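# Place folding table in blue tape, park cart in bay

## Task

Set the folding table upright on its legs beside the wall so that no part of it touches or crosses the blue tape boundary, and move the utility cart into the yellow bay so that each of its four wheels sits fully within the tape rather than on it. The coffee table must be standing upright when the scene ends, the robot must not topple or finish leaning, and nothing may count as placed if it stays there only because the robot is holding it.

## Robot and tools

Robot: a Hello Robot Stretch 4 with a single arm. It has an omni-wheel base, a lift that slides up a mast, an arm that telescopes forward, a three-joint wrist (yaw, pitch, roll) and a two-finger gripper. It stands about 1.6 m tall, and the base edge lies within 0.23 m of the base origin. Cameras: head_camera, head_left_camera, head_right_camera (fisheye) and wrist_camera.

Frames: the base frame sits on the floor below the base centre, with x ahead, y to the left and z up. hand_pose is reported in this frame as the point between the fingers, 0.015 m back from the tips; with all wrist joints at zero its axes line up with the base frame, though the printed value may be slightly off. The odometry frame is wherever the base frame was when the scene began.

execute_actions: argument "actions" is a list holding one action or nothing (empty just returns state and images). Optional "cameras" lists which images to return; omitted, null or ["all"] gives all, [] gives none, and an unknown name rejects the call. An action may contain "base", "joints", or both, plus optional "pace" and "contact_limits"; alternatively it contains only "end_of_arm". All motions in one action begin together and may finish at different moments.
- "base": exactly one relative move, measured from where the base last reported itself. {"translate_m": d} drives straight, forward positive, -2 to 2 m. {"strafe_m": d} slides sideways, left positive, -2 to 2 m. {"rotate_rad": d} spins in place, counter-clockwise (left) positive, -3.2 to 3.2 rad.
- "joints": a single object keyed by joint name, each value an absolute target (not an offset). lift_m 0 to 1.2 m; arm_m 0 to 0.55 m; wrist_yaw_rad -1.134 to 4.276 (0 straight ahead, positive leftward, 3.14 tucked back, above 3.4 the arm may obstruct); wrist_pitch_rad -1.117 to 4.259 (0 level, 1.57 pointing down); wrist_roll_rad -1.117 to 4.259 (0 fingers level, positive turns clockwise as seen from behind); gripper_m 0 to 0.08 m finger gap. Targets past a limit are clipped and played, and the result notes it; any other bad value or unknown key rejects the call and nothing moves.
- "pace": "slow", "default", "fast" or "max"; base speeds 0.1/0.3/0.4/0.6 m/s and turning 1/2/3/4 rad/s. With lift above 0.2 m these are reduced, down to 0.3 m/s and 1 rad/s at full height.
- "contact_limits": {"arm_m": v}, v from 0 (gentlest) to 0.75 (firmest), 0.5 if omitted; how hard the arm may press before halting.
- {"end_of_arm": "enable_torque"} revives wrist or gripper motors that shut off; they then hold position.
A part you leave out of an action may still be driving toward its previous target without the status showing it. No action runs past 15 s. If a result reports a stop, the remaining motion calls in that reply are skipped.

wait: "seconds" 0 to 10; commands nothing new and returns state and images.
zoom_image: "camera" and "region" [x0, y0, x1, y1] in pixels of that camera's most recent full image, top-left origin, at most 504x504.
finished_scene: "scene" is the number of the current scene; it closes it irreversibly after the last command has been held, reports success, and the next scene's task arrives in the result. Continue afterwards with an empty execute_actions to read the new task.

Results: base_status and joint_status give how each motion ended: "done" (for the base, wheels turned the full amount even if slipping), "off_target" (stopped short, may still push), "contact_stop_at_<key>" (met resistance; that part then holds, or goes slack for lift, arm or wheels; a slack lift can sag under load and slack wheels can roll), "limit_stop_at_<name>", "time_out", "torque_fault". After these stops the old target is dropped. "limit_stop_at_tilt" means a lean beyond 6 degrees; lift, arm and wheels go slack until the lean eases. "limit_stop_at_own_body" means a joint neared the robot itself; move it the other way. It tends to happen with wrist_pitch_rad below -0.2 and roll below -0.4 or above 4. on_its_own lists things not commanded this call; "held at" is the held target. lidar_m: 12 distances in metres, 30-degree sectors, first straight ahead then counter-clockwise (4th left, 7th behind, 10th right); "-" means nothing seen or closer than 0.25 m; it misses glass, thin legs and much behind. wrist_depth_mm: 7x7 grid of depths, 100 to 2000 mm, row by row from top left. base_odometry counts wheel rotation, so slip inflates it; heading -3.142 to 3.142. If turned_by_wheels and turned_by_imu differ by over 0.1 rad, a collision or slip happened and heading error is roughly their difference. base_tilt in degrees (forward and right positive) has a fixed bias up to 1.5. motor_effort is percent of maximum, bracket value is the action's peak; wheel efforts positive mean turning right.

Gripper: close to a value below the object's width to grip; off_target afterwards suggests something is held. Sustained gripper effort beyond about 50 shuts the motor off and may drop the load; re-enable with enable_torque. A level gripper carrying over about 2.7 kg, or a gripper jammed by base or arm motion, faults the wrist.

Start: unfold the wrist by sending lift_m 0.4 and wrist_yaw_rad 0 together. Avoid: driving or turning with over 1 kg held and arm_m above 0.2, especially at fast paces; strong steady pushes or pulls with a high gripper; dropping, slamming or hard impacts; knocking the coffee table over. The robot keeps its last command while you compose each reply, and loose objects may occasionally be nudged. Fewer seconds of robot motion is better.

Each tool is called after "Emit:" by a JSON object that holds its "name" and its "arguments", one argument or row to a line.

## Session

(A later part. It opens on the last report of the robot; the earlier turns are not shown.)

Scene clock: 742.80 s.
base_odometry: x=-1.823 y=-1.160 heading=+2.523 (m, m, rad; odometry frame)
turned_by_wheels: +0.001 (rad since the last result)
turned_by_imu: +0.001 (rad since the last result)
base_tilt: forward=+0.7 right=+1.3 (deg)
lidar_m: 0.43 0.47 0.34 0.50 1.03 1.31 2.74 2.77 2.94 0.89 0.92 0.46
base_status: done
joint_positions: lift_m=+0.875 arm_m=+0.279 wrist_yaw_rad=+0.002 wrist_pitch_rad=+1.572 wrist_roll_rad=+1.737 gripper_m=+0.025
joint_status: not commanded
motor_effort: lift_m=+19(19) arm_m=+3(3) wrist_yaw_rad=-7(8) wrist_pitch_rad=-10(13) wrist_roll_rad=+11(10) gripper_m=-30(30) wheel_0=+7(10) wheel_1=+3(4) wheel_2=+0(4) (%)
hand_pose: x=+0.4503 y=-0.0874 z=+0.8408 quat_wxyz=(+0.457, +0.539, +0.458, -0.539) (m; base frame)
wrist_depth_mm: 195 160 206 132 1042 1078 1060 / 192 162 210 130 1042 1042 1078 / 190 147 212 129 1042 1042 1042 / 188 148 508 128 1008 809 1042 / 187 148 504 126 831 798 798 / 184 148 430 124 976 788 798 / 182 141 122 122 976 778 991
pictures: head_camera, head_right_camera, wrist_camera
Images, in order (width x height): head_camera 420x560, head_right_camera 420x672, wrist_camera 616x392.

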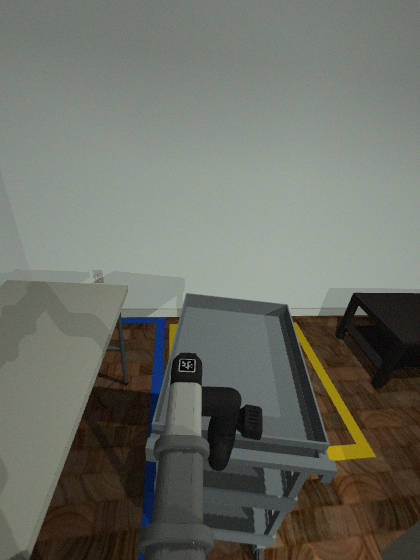

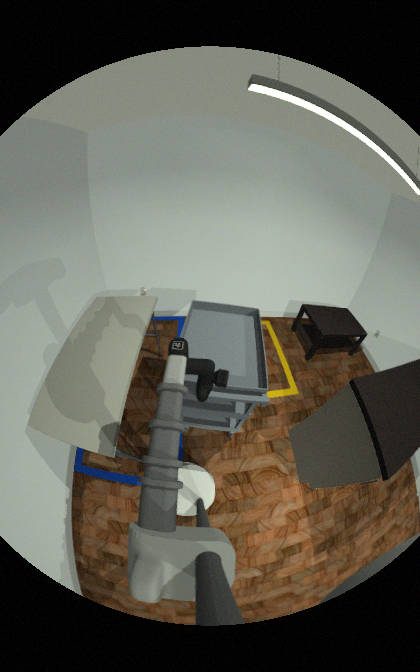

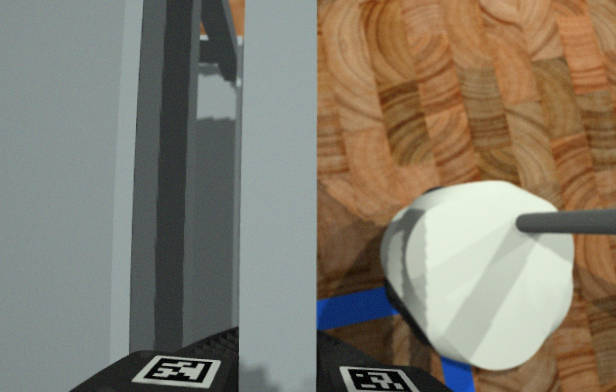

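Emit:
{"name": "execute_actions", "arguments": {
  "actions": [
    {"base":{"strafe_m":-0.05},"joints":{"wrist_roll_rad":1.64},"pace":"slow"}
  ],
  "cameras": []
}}

Emit:
{"name": "execute_actions", "arguments": {
  "actions": [
    {"base":{"strafe_m":-0.05},"joints":{"wrist_roll_rad":1.55},"pace":"slow"}
  ],
  "cameras": []
}}

Emit:
{"name": "execute_actions", "arguments": {
  "actions": [
    {"base":{"translate_m":0.12},"pace":"slow"}
  ],
  "cameras": ["wrist_camera","head_camera","head_right_camera","head_left_camera"]
}}

Scene clock: 753.13 s.
base_odometry: x=-1.794 y=-1.119 heading=+2.523 (m, m, rad; odometry frame)
turned_by_wheels: +0.001 (rad since the last result)
turned_by_imu: +0.000 (rad since the last result)
base_tilt: forward=+0.7 right=+1.3 (deg)
lidar_m: 0.43 0.52 0.38 0.50 1.08 1.39 2.71 2.79 2.90 0.86 0.88 0.47
base_status: done
joint_positions: lift_m=+0.875 arm_m=+0.279 wrist_yaw_rad=+0.005 wrist_pitch_rad=+1.569 wrist_roll_rad=+1.635 gripper_m=+0.024
joint_status: all done
on_its_own: wrist_yaw_rad is at rest, and its effort (-16) is outside its rest range (-13 to +13); wrist_roll_rad is at rest, and its effort (+14) is outside its rest range (-13 to +13)
motor_effort: lift_m=+19(19) arm_m=+3(3) wrist_yaw_rad=-16(16) wrist_pitch_rad=+3(8) wrist_roll_rad=+14(21) gripper_m=-26(30) wheel_0=+5(10) wheel_1=-1(4) wheel_2=+2(2) (%)
hand_pose: x=+0.4512 y=-0.0874 z=+0.8408 quat_wxyz=(+0.486, +0.515, +0.484, -0.514) (m; base frame)
wrist_depth_mm: 194 172 216 131 1042 1060 1078 / 193 152 452 130 1042 1060 1042 / 191 155 455 128 1025 1025 1042 / 189 157 469 127 991 1008 1025 / 186 145 209 126 866 778 798 / 185 146 433 124 809 798 809 / 184 147 122 123 831 778 991
pictures: none
No camera images: the call's "cameras" was empty. Leave "cameras" out to get every camera's image.

Scene clock: 754.73 s.
base_odometry: x=-1.765 y=-1.079 heading=+2.524 (m, m, rad; odometry frame)
turned_by_wheels: +0.001 (rad since the last result)
turned_by_imu: +0.001 (rad since the last result)
base_tilt: forward=+0.7 right=+1.3 (deg)
lidar_m: 0.42 0.57 0.43 0.51 1.14 1.47 2.73 2.78 2.82 0.79 0.82 0.47
base_status: done
joint_positions: lift_m=+0.875 arm_m=+0.279 wrist_yaw_rad=+0.006 wrist_pitch_rad=+1.567 wrist_roll_rad=+1.546 gripper_m=+0.024
joint_status: all done
on_its_own: wrist_yaw_rad is at rest, and its effort (-18) is outside its rest range (-13 to +13); wrist_roll_rad is at rest, and its effort (+14) is outside its rest range (-13 to +13)
motor_effort: lift_m=+19(19) arm_m=+3(3) wrist_yaw_rad=-18(18) wrist_pitch_rad=+7(8) wrist_roll_rad=+14(12) gripper_m=-24(26) wheel_0=+6(9) wheel_1=+0(5) wheel_2=+3(2) (%)
hand_pose: x=+0.4516 y=-0.0874 z=+0.8408 quat_wxyz=(+0.509, +0.493, +0.507, -0.491) (m; base frame)
wrist_depth_mm: 195 195 342 131 1042 1060 1060 / 193 150 216 130 1025 1042 1060 / 190 152 445 128 991 1042 1025 / 188 156 462 127 1008 1042 1042 / 186 143 209 126 946 778 1042 / 184 146 496 125 809 788 778 / 183 147 122 123 768 768 891
pictures: none
No camera images: the call's "cameras" was empty. Leave "cameras" out to get every camera's image.

Scene clock: 757.20 s.
base_odometry: x=-1.863 y=-1.009 heading=+2.524 (m, m, rad; odometry frame)
turned_by_wheels: +0.000 (rad since the last result)
turned_by_imu: +0.000 (rad since the last result)
base_tilt: forward=+0.7 right=+1.3 (deg)
lidar_m: 0.41 0.60 0.43 0.40 1.14 1.47 2.86 2.90 0.89 0.78 0.81 0.47
base_status: done
joint_positions: lift_m=+0.875 arm_m=+0.279 wrist_yaw_rad=+0.003 wrist_pitch_rad=+1.572 wrist_roll_rad=+1.546 gripper_m=+0.024
joint_status: not commanded
motor_effort: lift_m=+19(19) arm_m=+3(3) wrist_yaw_rad=-10(17) wrist_pitch_rad=-3(15) wrist_roll_rad=+13(13) gripper_m=-26(26) wheel_0=+3(8) wheel_1=+2(5) wheel_2=-1(7) (%)
hand_pose: x=+0.4504 y=-0.0874 z=+0.8408 quat_wxyz=(+0.507, +0.493, +0.507, -0.493) (m; base frame)
wrist_depth_mm: 195 172 218 131 1060 1042 1078 / 191 152 452 130 1042 1042 1078 / 190 155 462 129 1008 1025 1042 / 188 157 488 127 991 991 1042 / 186 144 209 126 946 778 1042 / 184 146 433 124 788 778 798 / 182 147 122 122 778 788 991
pictures: head_camera, head_left_camera, head_right_camera, wrist_camera
Images, in order (width x height): head_camera 420x560, head_left_camera 420x672, head_right_camera 420x672, wrist_camera 616x392.

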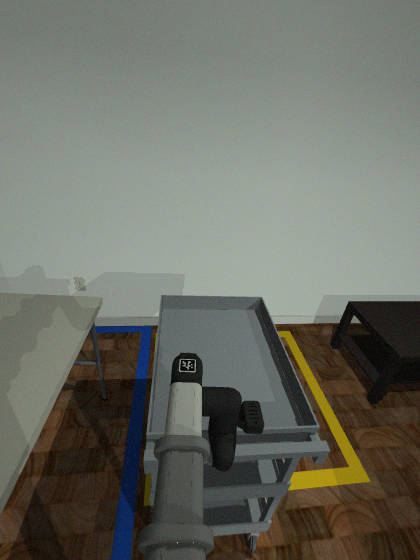

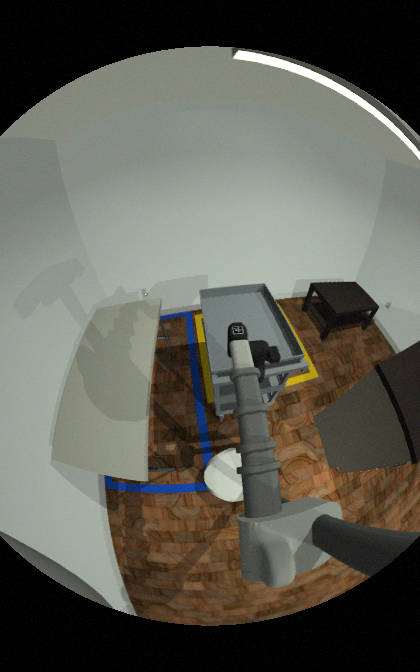

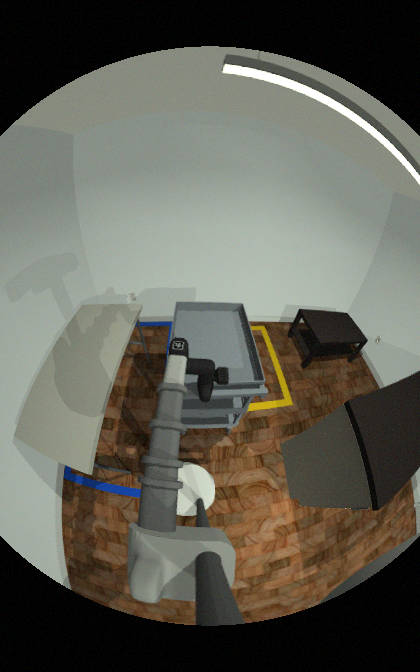

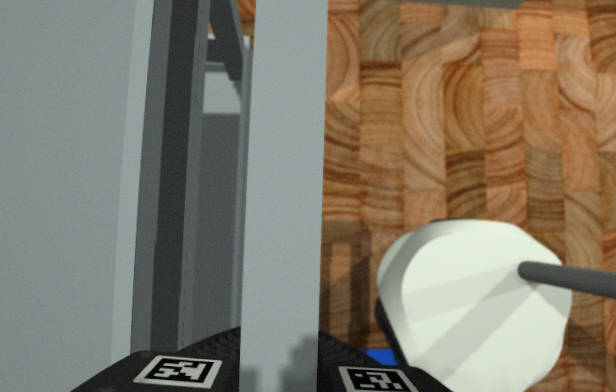

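Emit:
{"name": "execute_actions", "arguments": {
  "actions": [
    {"base":{"strafe_m":0.05},"joints":{"wrist_roll_rad":1.63},"pace":"slow"}
  ],
  "cameras": []
}}

Emit:
{"name": "execute_actions", "arguments": {
  "actions": [
    {"base":{"strafe_m":0.05},"joints":{"wrist_roll_rad":1.72},"pace":"slow"}
  ],
  "cameras": []
}}

Emit:
{"name": "execute_actions", "arguments": {
  "actions": [
    {"base":{"translate_m":0.15},"pace":"slow"}
  ],
  "cameras": ["wrist_camera","head_camera","head_left_camera"]
}}

Scene clock: 777.80 s.
base_odometry: x=-1.892 y=-1.050 heading=+2.524 (m, m, rad; odometry frame)
turned_by_wheels: +0.000 (rad since the last result)
turned_by_imu: -0.001 (rad since the last result)
base_tilt: forward=+0.7 right=+1.3 (deg)
lidar_m: 0.42 0.52 0.38 0.34 1.07 1.41 2.85 2.90 2.86 0.85 0.87 0.46
base_status: done
joint_positions: lift_m=+0.875 arm_m=+0.279 wrist_yaw_rad=+0.001 wrist_pitch_rad=+1.569 wrist_roll_rad=+1.629 gripper_m=+0.025
joint_status: all done
motor_effort: lift_m=+19(19) arm_m=+3(3) wrist_yaw_rad=-2(22) wrist_pitch_rad=+5(7) wrist_roll_rad=+3(25) gripper_m=-30(33) wheel_0=-4(7) wheel_1=+2(10) wheel_2=+1(2) (%)
hand_pose: x=+0.4508 y=-0.0874 z=+0.8408 quat_wxyz=(+0.486, +0.515, +0.485, -0.514) (m; base frame)
wrist_depth_mm: 195 151 355 132 1042 1042 1078 / 193 155 455 130 1025 1025 1060 / 192 158 466 129 1008 1025 1042 / 189 145 207 128 1025 1008 1042 / 187 146 211 126 878 798 798 / 185 147 500 125 809 778 788 / 183 140 122 123 798 768 1008
pictures: none
No camera images: the call's "cameras" was empty. Leave "cameras" out to get every camera's image.

Scene clock: 779.40 s.
base_odometry: x=-1.921 y=-1.091 heading=+2.524 (m, m, rad; odometry frame)
turned_by_wheels: +0.000 (rad since the last result)
turned_by_imu: -0.001 (rad since the last result)
base_tilt: forward=+0.7 right=+1.3 (deg)
lidar_m: 0.43 0.46 0.32 0.30 1.05 1.32 2.85 2.91 2.92 0.88 0.92 0.45
base_status: done
joint_positions: lift_m=+0.875 arm_m=+0.279 wrist_yaw_rad=+0.002 wrist_pitch_rad=+1.567 wrist_roll_rad=+1.719 gripper_m=+0.025
joint_status: all done
motor_effort: lift_m=+19(19) arm_m=+3(3) wrist_yaw_rad=-6(24) wrist_pitch_rad=+7(8) wrist_roll_rad=+3(22) gripper_m=-31(34) wheel_0=-6(9) wheel_1=+0(5) wheel_2=+1(1) (%)
hand_pose: x=+0.4512 y=-0.0874 z=+0.8408 quat_wxyz=(+0.463, +0.536, +0.461, -0.534) (m; base frame)
wrist_depth_mm: 195 154 353 132 1060 1060 1060 / 193 158 455 131 1025 1060 1078 / 191 159 206 129 1025 1025 1042 / 189 146 208 127 991 820 1025 / 187 147 500 126 842 798 798 / 185 147 492 125 976 778 798 / 183 140 122 123 976 798 991
pictures: none
No camera images: the call's "cameras" was empty. Leave "cameras" out to get every camera's image.

Scene clock: 782.20 s.
base_odometry: x=-2.043 y=-1.004 heading=+2.524 (m, m, rad; odometry frame)
turned_by_wheels: +0.000 (rad since the last result)
turned_by_imu: +0.000 (rad since the last result)
base_tilt: forward=+0.7 right=+1.3 (deg)
lidar_m: 0.43 0.47 0.32 0.30 0.32 1.38 3.02 3.07 0.96 0.88 1.68 0.47
base_status: done
joint_positions: lift_m=+0.875 arm_m=+0.279 wrist_yaw_rad=-0.001 wrist_pitch_rad=+1.571 wrist_roll_rad=+1.719 gripper_m=+0.025
joint_status: not commanded
motor_effort: lift_m=+19(19) arm_m=+3(3) wrist_yaw_rad=+1(5) wrist_pitch_rad=-5(13) wrist_roll_rad=+3(3) gripper_m=-31(32) wheel_0=+4(6) wheel_1=+2(2) wheel_2=-1(10) (%)
hand_pose: x=+0.4502 y=-0.0874 z=+0.8408 quat_wxyz=(+0.461, +0.536, +0.462, -0.536) (m; base frame)
wrist_depth_mm: 195 156 353 132 1060 1060 1078 / 193 159 455 131 1025 1042 1060 / 190 145 209 129 1008 1025 1042 / 189 146 211 128 1008 809 1008 / 185 147 512 126 820 788 798 / 185 148 433 125 904 788 798 / 182 141 122 122 976 768 1008
pictures: head_camera, head_left_camera, wrist_camera
Images, in order (width x height): head_camera 420x560, head_left_camera 420x672, wrist_camera 616x392.

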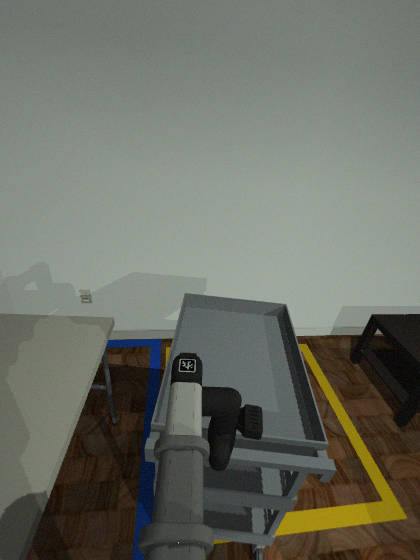

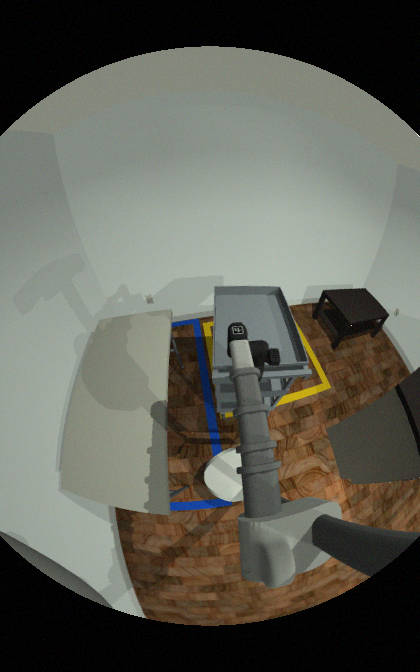

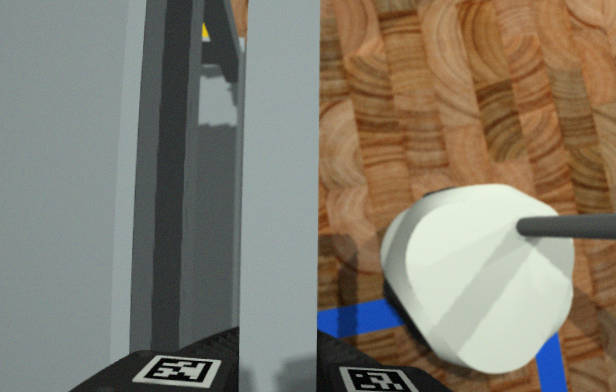

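Emit:
{"name": "execute_actions", "arguments": {
  "actions": [
    {"joints":{"arm_m":0.40},"pace":"slow","contact_limits":{"arm_m":0.7}}
  ],
  "cameras": []
}}

Emit:
{"name": "execute_actions", "arguments": {
  "actions": [
    {"base":{"strafe_m":-0.045},"joints":{"wrist_roll_rad":1.63},"pace":"slow"}
  ],
  "cameras": []
}}

Emit:
{"name": "execute_actions", "arguments": {
  "actions": [
    {"base":{"strafe_m":-0.045},"joints":{"wrist_roll_rad":1.55},"pace":"slow"}
  ],
  "cameras": []
}}

Emit:
{"name": "execute_actions", "arguments": {
  "actions": [
    {"joints":{"arm_m":0.48},"pace":"slow","contact_limits":{"arm_m":0.7}}
  ]
}}

Scene clock: 792.67 s.
base_odometry: x=-2.043 y=-1.004 heading=+2.524 (m, m, rad; odometry frame)
turned_by_wheels: +0.000 (rad since the last result)
turned_by_imu: -0.001 (rad since the last result)
base_tilt: forward=+0.7 right=+1.3 (deg)
lidar_m: 0.56 0.45 0.32 0.29 0.33 1.37 3.02 3.06 0.94 0.87 1.69 0.55
base_status: not commanded
joint_positions: lift_m=+0.875 arm_m=+0.399 wrist_yaw_rad=+0.000 wrist_pitch_rad=+1.572 wrist_roll_rad=+1.719 gripper_m=+0.025
joint_status: all done
motor_effort: lift_m=+19(19) arm_m=+6(8) wrist_yaw_rad=+0(3) wrist_pitch_rad=-4(13) wrist_roll_rad=+4(5) gripper_m=-31(31) wheel_0=+4(4) wheel_1=+2(2) wheel_2=-2(2) (%)
contact_limits: arm_m 0.7
hand_pose: x=+0.5697 y=-0.0874 z=+0.8408 quat_wxyz=(+0.461, +0.535, +0.462, -0.536) (m; base frame)
wrist_depth_mm: 195 158 336 132 1042 1060 1078 / 192 161 207 130 1025 1042 1060 / 190 146 211 129 1025 1042 1042 / 188 147 213 127 1008 866 809 / 186 147 504 126 976 798 809 / 184 148 436 124 976 778 798 / 183 140 122 123 976 991 778
pictures: none
No camera images: the call's "cameras" was empty. Leave "cameras" out to get every camera's image.

Scene clock: 794.20 s.
base_odometry: x=-2.017 y=-0.967 heading=+2.525 (m, m, rad; odometry frame)
turned_by_wheels: +0.001 (rad since the last result)
turned_by_imu: +0.001 (rad since the last result)
base_tilt: forward=+0.7 right=+1.3 (deg)
lidar_m: 0.55 0.52 0.37 0.35 0.38 1.42 3.00 3.05 0.91 0.83 1.68 0.58
base_status: done
joint_positions: lift_m=+0.875 arm_m=+0.399 wrist_yaw_rad=+0.005 wrist_pitch_rad=+1.569 wrist_roll_rad=+1.626 gripper_m=+0.024
joint_status: all done
on_its_own: wrist_yaw_rad is at rest, and its effort (-15) is outside its rest range (-13 to +13); wrist_roll_rad is at rest, and its effort (+14) is outside its rest range (-13 to +13)
motor_effort: lift_m=+19(19) arm_m=+4(6) wrist_yaw_rad=-15(15) wrist_pitch_rad=+0(4) wrist_roll_rad=+14(14) gripper_m=-25(31) wheel_0=+7(9) wheel_1=+2(6) wheel_2=+2(3) (%)
hand_pose: x=+0.5709 y=-0.0874 z=+0.8408 quat_wxyz=(+0.488, +0.513, +0.487, -0.512) (m; base frame)
wrist_depth_mm: 195 195 213 131 1042 1060 1060 / 192 150 452 130 1025 1042 1042 / 190 153 442 129 1008 1025 1025 / 189 156 466 127 1008 1008 1060 / 186 144 209 126 991 798 798 / 184 146 436 124 991 788 788 / 182 147 122 123 976 798 778
pictures: none
No camera images: the call's "cameras" was empty. Leave "cameras" out to get every camera's image.

Scene clock: 795.73 s.
base_odometry: x=-1.991 y=-0.931 heading=+2.526 (m, m, rad; odometry frame)
turned_by_wheels: +0.001 (rad since the last result)
turned_by_imu: +0.001 (rad since the last result)
base_tilt: forward=+0.7 right=+1.3 (deg)
lidar_m: 0.55 0.59 0.41 0.38 0.41 1.49 3.00 3.06 0.86 0.78 1.63 0.59
base_status: done
joint_positions: lift_m=+0.875 arm_m=+0.399 wrist_yaw_rad=+0.005 wrist_pitch_rad=+1.567 wrist_roll_rad=+1.546 gripper_m=+0.024
joint_status: all done
on_its_own: wrist_yaw_rad is at rest, and its effort (-16) is outside its rest range (-13 to +13); wrist_roll_rad is at rest, and its effort (+14) is outside its rest range (-13 to +13)
motor_effort: lift_m=+19(19) arm_m=+4(4) wrist_yaw_rad=-16(15) wrist_pitch_rad=+7(7) wrist_roll_rad=+14(19) gripper_m=-24(25) wheel_0=+6(9) wheel_1=+1(2) wheel_2=+2(2) (%)
hand_pose: x=+0.5713 y=-0.0874 z=+0.8408 quat_wxyz=(+0.508, +0.493, +0.507, -0.492) (m; base frame)
wrist_depth_mm: 195 195 357 131 1042 1060 1060 / 193 194 215 130 1042 1042 1060 / 191 150 452 128 1025 1042 1025 / 189 154 455 127 991 1025 1025 / 186 143 480 126 991 809 798 / 185 145 430 124 976 788 798 / 182 146 122 122 976 778 788
pictures: none
No camera images: the call's "cameras" was empty. Leave "cameras" out to get every camera's image.

Scene clock: 797.80 s.
base_odometry: x=-1.991 y=-0.931 heading=+2.525 (m, m, rad; odometry frame)
turned_by_wheels: +0.000 (rad since the last result)
turned_by_imu: -0.001 (rad since the last result)
base_tilt: forward=+0.7 right=+1.3 (deg)
lidar_m: 0.60 0.60 0.41 0.38 0.40 1.48 3.00 3.05 0.86 0.80 1.63 0.67
base_status: not commanded
joint_positions: lift_m=+0.875 arm_m=+0.479 wrist_yaw_rad=+0.003 wrist_pitch_rad=+1.572 wrist_roll_rad=+1.546 gripper_m=+0.024
joint_status: all done
motor_effort: lift_m=+19(19) arm_m=+6(9) wrist_yaw_rad=-8(16) wrist_pitch_rad=-8(13) wrist_roll_rad=+13(13) gripper_m=-25(25) wheel_0=+4(6) wheel_1=+2(1) wheel_2=+0(2) (%)
contact_limits: arm_m 0.7
hand_pose: x=+0.6498 y=-0.0874 z=+0.8408 quat_wxyz=(+0.507, +0.493, +0.507, -0.493) (m; base frame)
wrist_depth_mm: 195 196 215 131 1042 1060 1060 / 192 149 459 130 1042 1042 1060 / 190 153 452 128 991 1025 1042 / 187 157 480 127 991 991 1025 / 186 143 500 126 991 931 809 / 185 146 433 124 976 820 809 / 182 147 121 123 960 866 788
pictures: head_camera, head_left_camera, head_right_camera, wrist_camera
Images, in order (width x height): head_camera 420x560, head_left_camera 420x672, head_right_camera 420x672, wrist_camera 616x392.

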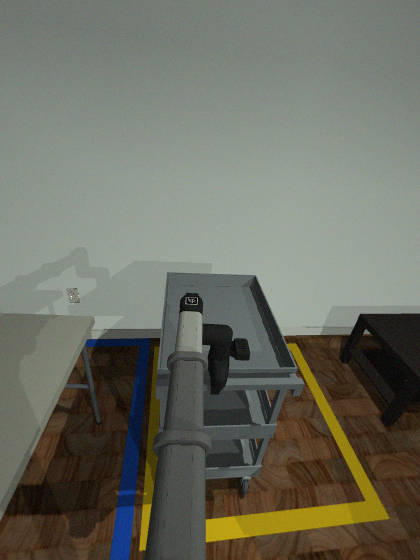

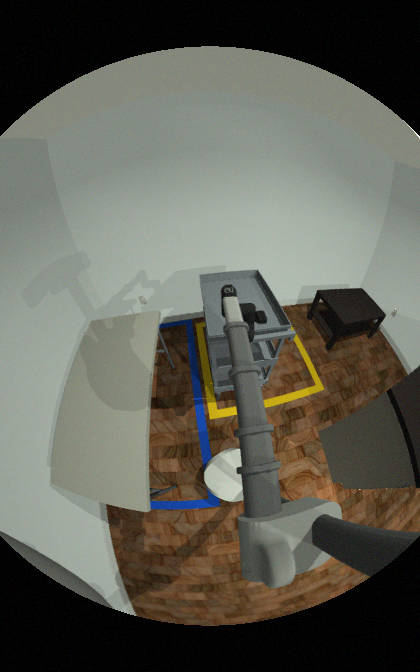

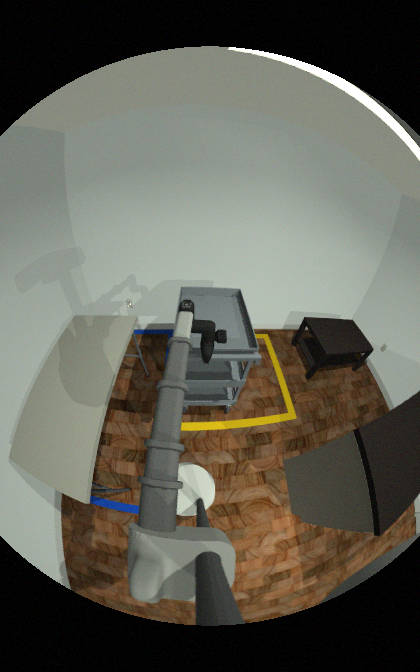

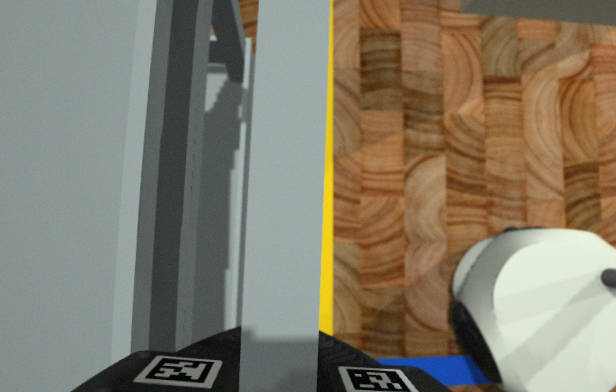

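Rear wheels are inside the tape. Releasing and retracting to check the left-side wheels.

Emit:
{"name": "execute_actions", "arguments": {
  "actions": [
    {"joints":{"gripper_m":0.056}}
  ],
  "cameras": []
}}

Emit:
{"name": "execute_actions", "arguments": {
  "actions": [
    {"joints":{"lift_m":1.02}}
  ],
  "cameras": []
}}

Emit:
{"name": "execute_actions", "arguments": {
  "actions": [
    {"joints":{"arm_m":0},"base":{"translate_m":-0.15}}
  ]
}}

Scene clock: 802.90 s.
base_odometry: x=-1.991 y=-0.931 heading=+2.525 (m, m, rad; odometry frame)
turned_by_wheels: +0.000 (rad since the last result)
turned_by_imu: -0.001 (rad since the last result)
base_tilt: forward=+0.7 right=+1.3 (deg)
lidar_m: 0.61 0.60 0.42 0.39 0.42 1.50 3.00 3.06 0.86 0.78 1.63 0.67
base_status: not commanded
joint_positions: lift_m=+0.875 arm_m=+0.479 wrist_yaw_rad=-0.001 wrist_pitch_rad=+1.573 wrist_roll_rad=+1.549 gripper_m=+0.055
joint_status: all done
motor_effort: lift_m=+19(19) arm_m=+5(6) wrist_yaw_rad=+3(10) wrist_pitch_rad=-12(11) wrist_roll_rad=+2(13) gripper_m=+4(26) wheel_0=+2(4) wheel_1=+1(1) wheel_2=-1(1) (%)
hand_pose: x=+0.6495 y=-0.0874 z=+0.8408 quat_wxyz=(+0.504, +0.494, +0.506, -0.495) (m; base frame)
wrist_depth_mm: 193 151 355 131 1025 1025 1060 / 192 156 455 129 1042 1060 1042 / 189 159 469 129 1025 1025 1042 / 187 146 211 127 1008 1025 1042 / 186 147 436 126 1008 931 809 / 183 149 430 124 991 809 809 / 181 119 126 123 135 809 778
pictures: none
No camera images: the call's "cameras" was empty. Leave "cameras" out to get every camera's image.

Scene clock: 804.57 s.
base_odometry: x=-1.991 y=-0.931 heading=+2.525 (m, m, rad; odometry frame)
turned_by_wheels: +0.000 (rad since the last result)
turned_by_imu: +0.000 (rad since the last result)
base_tilt: forward=+0.7 right=+1.3 (deg)
lidar_m: 0.60 0.58 0.43 0.39 0.41 1.48 2.99 3.06 0.86 0.78 1.63 0.67
base_status: not commanded
joint_positions: lift_m=+1.020 arm_m=+0.479 wrist_yaw_rad=+0.000 wrist_pitch_rad=+1.570 wrist_roll_rad=+1.549 gripper_m=+0.056
joint_status: all done
motor_effort: lift_m=+25(26) arm_m=+5(5) wrist_yaw_rad=+0(3) wrist_pitch_rad=-2(10) wrist_roll_rad=+3(3) gripper_m=+2(4) wheel_0=+2(2) wheel_1=+1(1) wheel_2=-1(1) (%)
hand_pose: x=+0.6501 y=-0.0874 z=+0.9853 quat_wxyz=(+0.505, +0.495, +0.505, -0.495) (m; base frame)
wrist_depth_mm: 334 343 347 1118 1205 1160 1138 / 332 336 342 1160 1160 1229 1205 / 329 334 340 1118 1160 1160 1205 / 325 332 336 1118 1160 1182 1182 / 325 327 334 1118 1138 960 960 / 319 324 325 1098 1118 931 931 / 317 126 312 264 136 917 931
pictures: none
No camera images: the call's "cameras" was empty. Leave "cameras" out to get every camera's image.

Scene clock: 807.03 s.
base_odometry: x=-1.869 y=-1.017 heading=+2.525 (m, m, rad; odometry frame)
turned_by_wheels: +0.000 (rad since the last result)
turned_by_imu: +0.000 (rad since the last result)
base_tilt: forward=+0.7 right=+1.3 (deg)
lidar_m: 0.77 0.59 0.41 0.39 1.14 1.47 2.85 2.90 0.87 0.81 0.81 0.82
base_status: done
joint_positions: lift_m=+1.020 arm_m=+0.001 wrist_yaw_rad=+0.000 wrist_pitch_rad=+1.570 wrist_roll_rad=+1.550 gripper_m=+0.056
joint_status: all done
motor_effort: lift_m=+25(25) arm_m=-4(5) wrist_yaw_rad=+0(0) wrist_pitch_rad=-4(3) wrist_roll_rad=+1(2) gripper_m=+1(2) wheel_0=-2(7) wheel_1=-1(6) wheel_2=+0(11) (%)
hand_pose: x=+0.1721 y=-0.0874 z=+0.9853 quat_wxyz=(+0.505, +0.495, +0.505, -0.495) (m; base frame)
wrist_depth_mm: 1118 1160 1160 1182 1205 1229 1255 / 1118 1118 1118 1160 1182 1182 1205 / 1078 1098 1138 1160 1160 1205 1205 / 1078 1098 1098 1160 1160 1160 1160 / 1078 1098 1098 904 931 1160 1182 / 1078 1060 1078 904 917 1160 319 / 1060 126 1078 1098 136 1138 1182
pictures: head_camera, head_left_camera, head_right_camera, wrist_camera
Images, in order (width x height): head_camera 420x560, head_left_camera 420x672, head_right_camera 420x672, wrist_camera 616x392.

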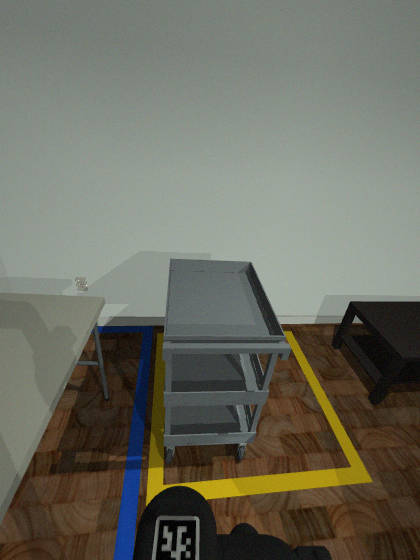

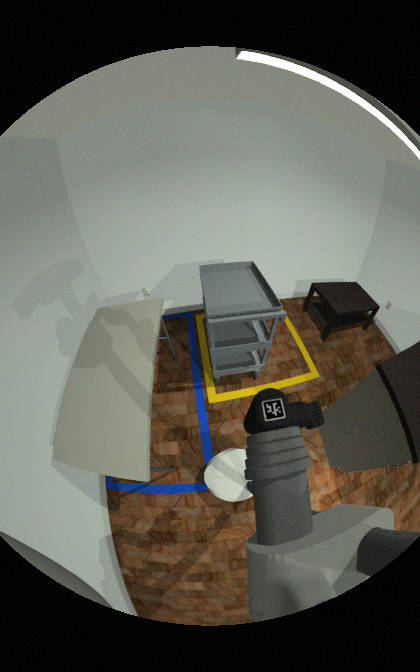

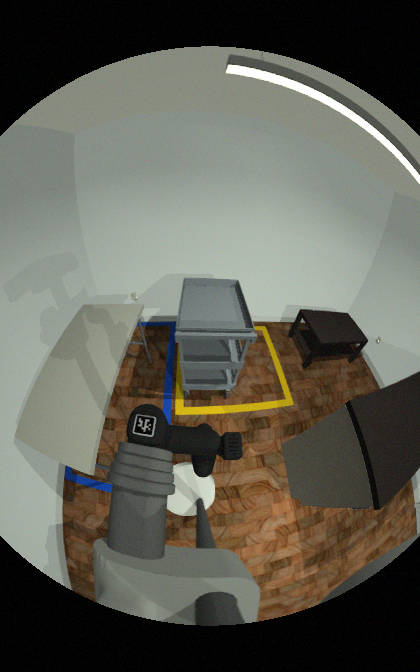

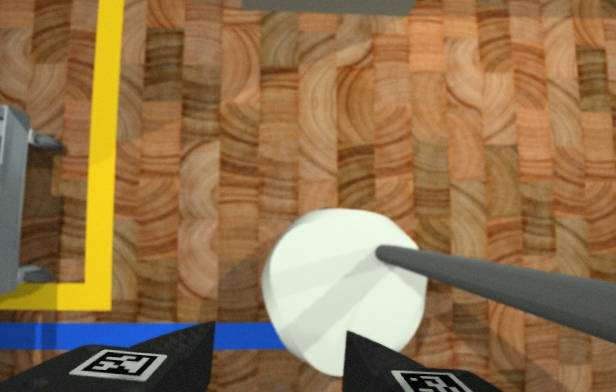

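Emit:
{"name": "zoom_image", "arguments": {
  "camera": "head_camera",
  "region": [120,320,300,510]
}}

Region (120, 320, 300, 510) of head_camera's 420x560 image, scaled by 2.653, with more detail than that image has; it fills the left 477 columns of this view, and the rest is white.

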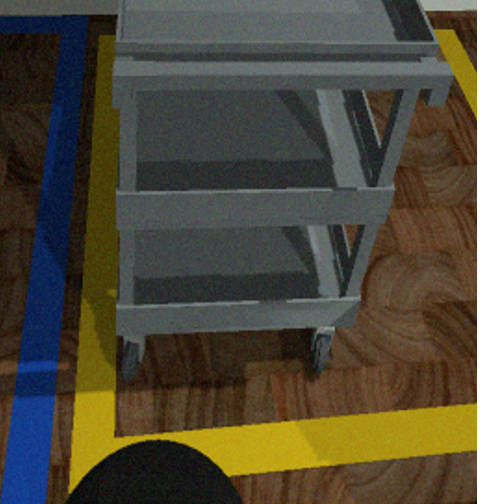

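Emit:
{"name": "execute_actions", "arguments": {
  "actions": [
    {"joints":{"arm_m":0.479,"wrist_roll_rad":1.55},"base":{"translate_m":0.15}}
  ],
  "cameras": ["wrist_camera"]
}}

Emit:
{"name": "execute_actions", "arguments": {
  "actions": [
    {"joints":{"lift_m":0.875},"pace":"slow"}
  ],
  "cameras": ["wrist_camera"]
}}

Scene clock: 823.37 s.
base_odometry: x=-1.991 y=-0.931 heading=+2.525 (m, m, rad; odometry frame)
turned_by_wheels: +0.000 (rad since the last result)
turned_by_imu: -0.002 (rad since the last result)
base_tilt: forward=+0.7 right=+1.3 (deg)
lidar_m: 0.60 0.58 0.37 0.38 0.43 1.48 3.00 3.06 0.86 0.77 1.63 0.66
base_status: done
joint_positions: lift_m=+1.020 arm_m=+0.478 wrist_yaw_rad=+0.000 wrist_pitch_rad=+1.570 wrist_roll_rad=+1.550 gripper_m=+0.056
joint_status: all done
motor_effort: lift_m=+25(25) arm_m=+4(4) wrist_yaw_rad=-2(2) wrist_pitch_rad=+0(1) wrist_roll_rad=+1(2) gripper_m=+2(2) wheel_0=+0(7) wheel_1=+1(13) wheel_2=+0(11) (%)
hand_pose: x=+0.6494 y=-0.0874 z=+0.9853 quat_wxyz=(+0.506, +0.495, +0.505, -0.494) (m; base frame)
wrist_depth_mm: 336 343 345 1138 1182 1138 1160 / 334 336 343 1160 1160 1205 1182 / 329 332 342 1118 1160 1160 1205 / 327 330 336 1138 1138 1138 1182 / 320 329 330 1098 1138 960 960 / 319 324 327 1078 1118 931 946 / 315 126 317 1078 136 931 946
pictures: wrist_camera
Images, in order (width x height): wrist_camera 616x392.

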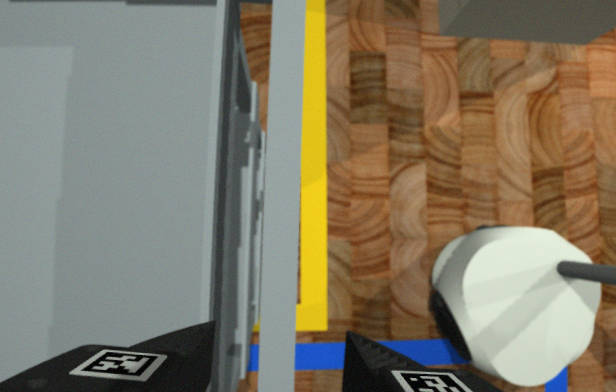

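Scene clock: 825.37 s.
base_odometry: x=-1.991 y=-0.931 heading=+2.525 (m, m, rad; odometry frame)
turned_by_wheels: +0.000 (rad since the last result)
turned_by_imu: +0.000 (rad since the last result)
base_tilt: forward=+0.6 right=+1.3 (deg)
lidar_m: 0.63 0.59 0.42 0.39 0.43 1.45 3.00 3.07 0.85 0.79 1.64 0.67
base_status: not commanded
joint_positions: lift_m=+0.875 arm_m=+0.478 wrist_yaw_rad=+0.000 wrist_pitch_rad=+1.571 wrist_roll_rad=+1.550 gripper_m=+0.056
joint_status: all done
motor_effort: lift_m=+17(23) arm_m=+4(4) wrist_yaw_rad=-1(2) wrist_pitch_rad=-3(0) wrist_roll_rad=+1(1) gripper_m=+2(1) wheel_0=+0(0) wheel_1=+1(1) wheel_2=+0(1) (%)
hand_pose: x=+0.6492 y=-0.0874 z=+0.8410 quat_wxyz=(+0.505, +0.495, +0.505, -0.495) (m; base frame)
wrist_depth_mm: 195 151 353 132 1042 1078 1060 / 192 156 455 130 1025 1042 1060 / 191 158 459 129 1025 1025 1060 / 188 146 210 127 1008 1025 1042 / 186 148 500 126 976 917 809 / 185 149 433 125 960 809 788 / 182 120 127 123 136 820 798
pictures: wrist_camera
Images, in order (width x height): wrist_camera 616x392.

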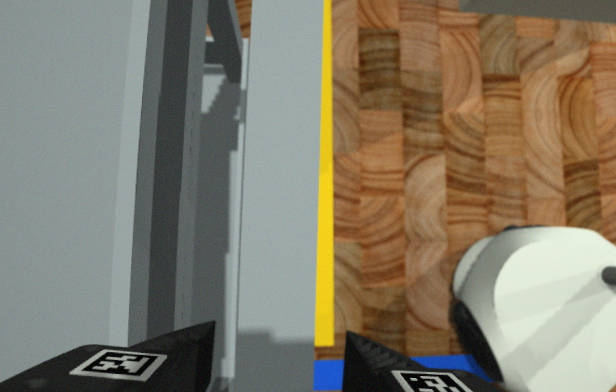

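Emit:
{"name": "execute_actions", "arguments": {
  "actions": [
    {"joints":{"gripper_m":0.021}}
  ],
  "cameras": []
}}

Emit:
{"name": "execute_actions", "arguments": {
  "actions": [
    {"base":{"strafe_m":-0.055},"joints":{"wrist_roll_rad":1.45},"pace":"slow"}
  ],
  "cameras": []
}}

Emit:
{"name": "execute_actions", "arguments": {
  "actions": [
    {"base":{"strafe_m":-0.055},"joints":{"wrist_roll_rad":1.35},"pace":"slow"}
  ],
  "cameras": []
}}

Emit:
{"name": "execute_actions", "arguments": {
  "actions": [
    {"base":{"strafe_m":-0.055},"joints":{"wrist_roll_rad":1.25},"pace":"slow"}
  ],
  "cameras": []
}}

Emit:
{"name": "execute_actions", "arguments": {
  "actions": [
    {"joints":{"arm_m":0.36,"wrist_roll_rad":1.3},"pace":"slow","contact_limits":{"arm_m":0.7}}
  ],
  "cameras": []
}}

Emit:
{"name": "execute_actions", "arguments": {
  "actions": [
    {"joints":{"arm_m":0.25,"wrist_roll_rad":1.36},"pace":"slow","contact_limits":{"arm_m":0.7}}
  ],
  "cameras": ["wrist_camera","head_camera"]
}}

Scene clock: 838.07 s.
base_odometry: x=-1.991 y=-0.931 heading=+2.525 (m, m, rad; odometry frame)
turned_by_wheels: +0.000 (rad since the last result)
turned_by_imu: -0.001 (rad since the last result)
base_tilt: forward=+0.7 right=+1.3 (deg)
lidar_m: 0.60 0.58 0.42 0.38 0.40 1.49 3.00 3.07 0.87 0.77 1.62 0.67
base_status: not commanded
joint_positions: lift_m=+0.875 arm_m=+0.478 wrist_yaw_rad=+0.001 wrist_pitch_rad=+1.568 wrist_roll_rad=+1.550 gripper_m=+0.025
joint_status: gripper_m off_target (ended at +0.025, target +0.021)
motor_effort: lift_m=+18(18) arm_m=+4(4) wrist_yaw_rad=-4(4) wrist_pitch_rad=+2(4) wrist_roll_rad=+1(1) gripper_m=-29(28) wheel_0=+0(0) wheel_1=+1(1) wheel_2=+0(0) (%)
hand_pose: x=+0.6498 y=-0.0874 z=+0.8408 quat_wxyz=(+0.506, +0.495, +0.505, -0.494) (m; base frame)
wrist_depth_mm: 194 150 217 131 1060 1042 1118 / 192 152 452 129 1025 1025 1078 / 190 156 449 128 1008 1025 1060 / 188 144 462 127 991 1042 1025 / 186 145 208 125 1008 931 809 / 184 146 433 124 1008 809 798 / 182 140 121 122 946 878 788
pictures: none
No camera images: the call's "cameras" was empty. Leave "cameras" out to get every camera's image.

Scene clock: 839.73 s.
base_odometry: x=-1.959 y=-0.886 heading=+2.526 (m, m, rad; odometry frame)
turned_by_wheels: +0.001 (rad since the last result)
turned_by_imu: +0.001 (rad since the last result)
base_tilt: forward=+0.7 right=+1.3 (deg)
lidar_m: 0.61 0.67 0.46 0.44 0.47 1.57 2.98 3.03 0.80 0.73 0.77 0.67
base_status: done
joint_positions: lift_m=+0.875 arm_m=+0.478 wrist_yaw_rad=+0.004 wrist_pitch_rad=+1.568 wrist_roll_rad=+1.446 gripper_m=+0.024
joint_status: all done
on_its_own: wrist_yaw_rad is at rest, and its effort (-14) is outside its rest range (-13 to +13)
motor_effort: lift_m=+18(18) arm_m=+4(4) wrist_yaw_rad=-14(13) wrist_pitch_rad=+1(8) wrist_roll_rad=+12(12) gripper_m=-22(29) wheel_0=+8(11) wheel_1=+0(7) wheel_2=+3(2) (%)
hand_pose: x=+0.6501 y=-0.0874 z=+0.8408 quat_wxyz=(+0.532, +0.467, +0.530, -0.466) (m; base frame)
wrist_depth_mm: 194 195 355 131 1025 1060 931 / 192 193 484 129 1042 1025 1042 / 190 148 449 128 1008 1025 1042 / 187 152 445 126 976 1008 1025 / 186 142 496 125 991 1025 1042 / 184 144 433 124 991 798 788 / 182 146 121 122 976 788 788
pictures: none
No camera images: the call's "cameras" was empty. Leave "cameras" out to get every camera's image.

Scene clock: 841.40 s.
base_odometry: x=-1.928 y=-0.841 heading=+2.527 (m, m, rad; odometry frame)
turned_by_wheels: +0.001 (rad since the last result)
turned_by_imu: +0.001 (rad since the last result)
base_tilt: forward=+0.7 right=+1.3 (deg)
lidar_m: 0.61 0.74 0.54 0.50 0.54 1.64 3.00 3.02 0.73 0.67 0.71 0.69
base_status: done
joint_positions: lift_m=+0.875 arm_m=+0.478 wrist_yaw_rad=+0.004 wrist_pitch_rad=+1.567 wrist_roll_rad=+1.347 gripper_m=+0.024
joint_status: all done
motor_effort: lift_m=+18(18) arm_m=+4(4) wrist_yaw_rad=-12(12) wrist_pitch_rad=+9(11) wrist_roll_rad=+9(16) gripper_m=-22(28) wheel_0=+7(9) wheel_1=+2(4) wheel_2=+3(2) (%)
hand_pose: x=+0.6505 y=-0.0874 z=+0.8408 quat_wxyz=(+0.555, +0.441, +0.552, -0.439) (m; base frame)
wrist_depth_mm: 195 196 216 130 1042 1025 809 / 192 193 459 129 1025 1042 946 / 189 191 512 128 991 1042 1025 / 188 150 442 126 976 1025 1042 / 186 154 477 125 976 1008 1008 / 185 143 433 124 976 842 798 / 183 146 121 122 976 768 788
pictures: none
No camera images: the call's "cameras" was empty. Leave "cameras" out to get every camera's image.

Scene clock: 843.07 s.
base_odometry: x=-1.896 y=-0.796 heading=+2.527 (m, m, rad; odometry frame)
turned_by_wheels: +0.001 (rad since the last result)
turned_by_imu: +0.001 (rad since the last result)
base_tilt: forward=+0.7 right=+1.3 (deg)
lidar_m: 0.59 0.84 0.60 0.55 1.33 1.69 3.00 3.03 0.69 0.62 0.63 0.71
base_status: done
joint_positions: lift_m=+0.875 arm_m=+0.478 wrist_yaw_rad=+0.003 wrist_pitch_rad=+1.567 wrist_roll_rad=+1.248 gripper_m=+0.024
joint_status: all done
motor_effort: lift_m=+18(18) arm_m=+4(4) wrist_yaw_rad=-9(12) wrist_pitch_rad=+9(10) wrist_roll_rad=+6(15) gripper_m=-22(29) wheel_0=+5(8) wheel_1=+1(11) wheel_2=+2(3) (%)
hand_pose: x=+0.6504 y=-0.0874 z=+0.8408 quat_wxyz=(+0.575, +0.413, +0.573, -0.412) (m; base frame)
wrist_depth_mm: 194 195 211 131 1025 1042 917 / 192 193 459 129 1025 1060 842 / 190 190 508 128 1008 1042 1008 / 189 148 449 126 1008 1008 1042 / 186 154 480 125 991 991 1025 / 185 143 492 124 976 917 1025 / 182 146 121 122 960 778 768
pictures: none
No camera images: the call's "cameras" was empty. Leave "cameras" out to get every camera's image.

Scene clock: 845.53 s.
base_odometry: x=-1.896 y=-0.796 heading=+2.527 (m, m, rad; odometry frame)
turned_by_wheels: -0.001 (rad since the last result)
turned_by_imu: -0.001 (rad since the last result)
base_tilt: forward=+0.7 right=+1.3 (deg)
lidar_m: 0.48 0.84 0.59 0.55 1.30 1.70 3.01 3.05 0.67 0.62 0.64 0.56
base_status: not commanded
joint_positions: lift_m=+0.875 arm_m=+0.361 wrist_yaw_rad=+0.000 wrist_pitch_rad=+1.565 wrist_roll_rad=+1.302 gripper_m=+0.024
joint_status: all done
motor_effort: lift_m=+20(20) arm_m=-6(9) wrist_yaw_rad=+1(23) wrist_pitch_rad=+17(21) wrist_roll_rad=-6(17) gripper_m=-24(25) wheel_0=+0(5) wheel_1=-1(1) wheel_2=+1(4) (%)
contact_limits: arm_m 0.7
hand_pose: x=+0.5332 y=-0.0874 z=+0.8407 quat_wxyz=(+0.564, +0.430, +0.561, -0.427) (m; base frame)
wrist_depth_mm: 195 196 208 131 1025 991 683 / 192 193 455 129 1008 991 809 / 190 191 512 128 1025 1042 1042 / 189 147 442 126 1008 1008 1042 / 187 153 473 125 991 991 1042 / 185 143 436 124 960 788 798 / 182 145 122 122 778 778 778
pictures: none
No camera images: the call's "cameras" was empty. Leave "cameras" out to get every camera's image.

Scene clock: 847.90 s.
base_odometry: x=-1.896 y=-0.796 heading=+2.526 (m, m, rad; odometry frame)
turned_by_wheels: +0.000 (rad since the last result)
turned_by_imu: -0.001 (rad since the last result)
base_tilt: forward=+0.7 right=+1.3 (deg)
lidar_m: 0.38 0.83 0.58 0.55 1.32 1.74 2.97 3.02 0.68 0.63 0.65 0.44
base_status: not commanded
joint_positions: lift_m=+0.875 arm_m=+0.251 wrist_yaw_rad=-0.004 wrist_pitch_rad=+1.565 wrist_roll_rad=+1.365 gripper_m=+0.024
joint_status: all done
on_its_own: wrist_roll_rad is at rest, and its effort (-14) is outside its rest range (-13 to +13)
motor_effort: lift_m=+21(21) arm_m=-6(9) wrist_yaw_rad=+9(20) wrist_pitch_rad=+13(20) wrist_roll_rad=-14(19) gripper_m=-27(27) wheel_0=-1(2) wheel_1=-1(1) wheel_2=+0(1) (%)
contact_limits: arm_m 0.7
hand_pose: x=+0.4229 y=-0.0874 z=+0.8406 quat_wxyz=(+0.549, +0.448, +0.546, -0.446) (m; base frame)
wrist_depth_mm: 194 196 182 131 1025 759 699 / 192 194 200 129 1025 991 904 / 190 191 452 128 1042 1042 1042 / 189 190 512 126 976 991 1025 / 187 148 504 125 960 991 1025 / 184 154 496 124 768 768 1008 / 182 145 121 122 768 768 976
pictures: head_camera, wrist_camera
Images, in order (width x height): head_camera 420x560, wrist_camera 616x392.

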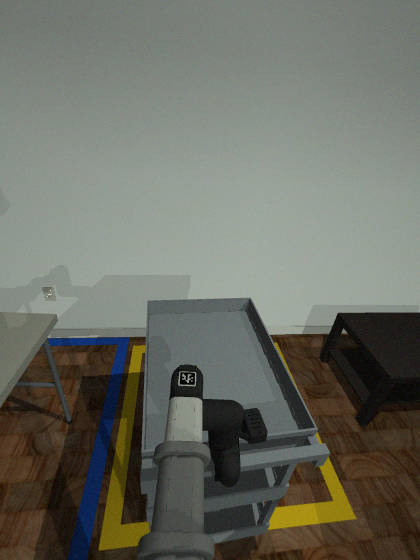

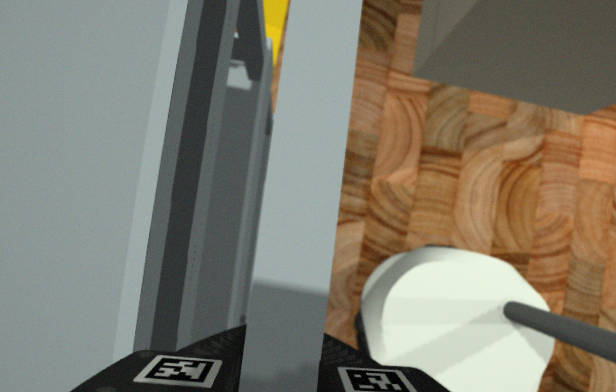

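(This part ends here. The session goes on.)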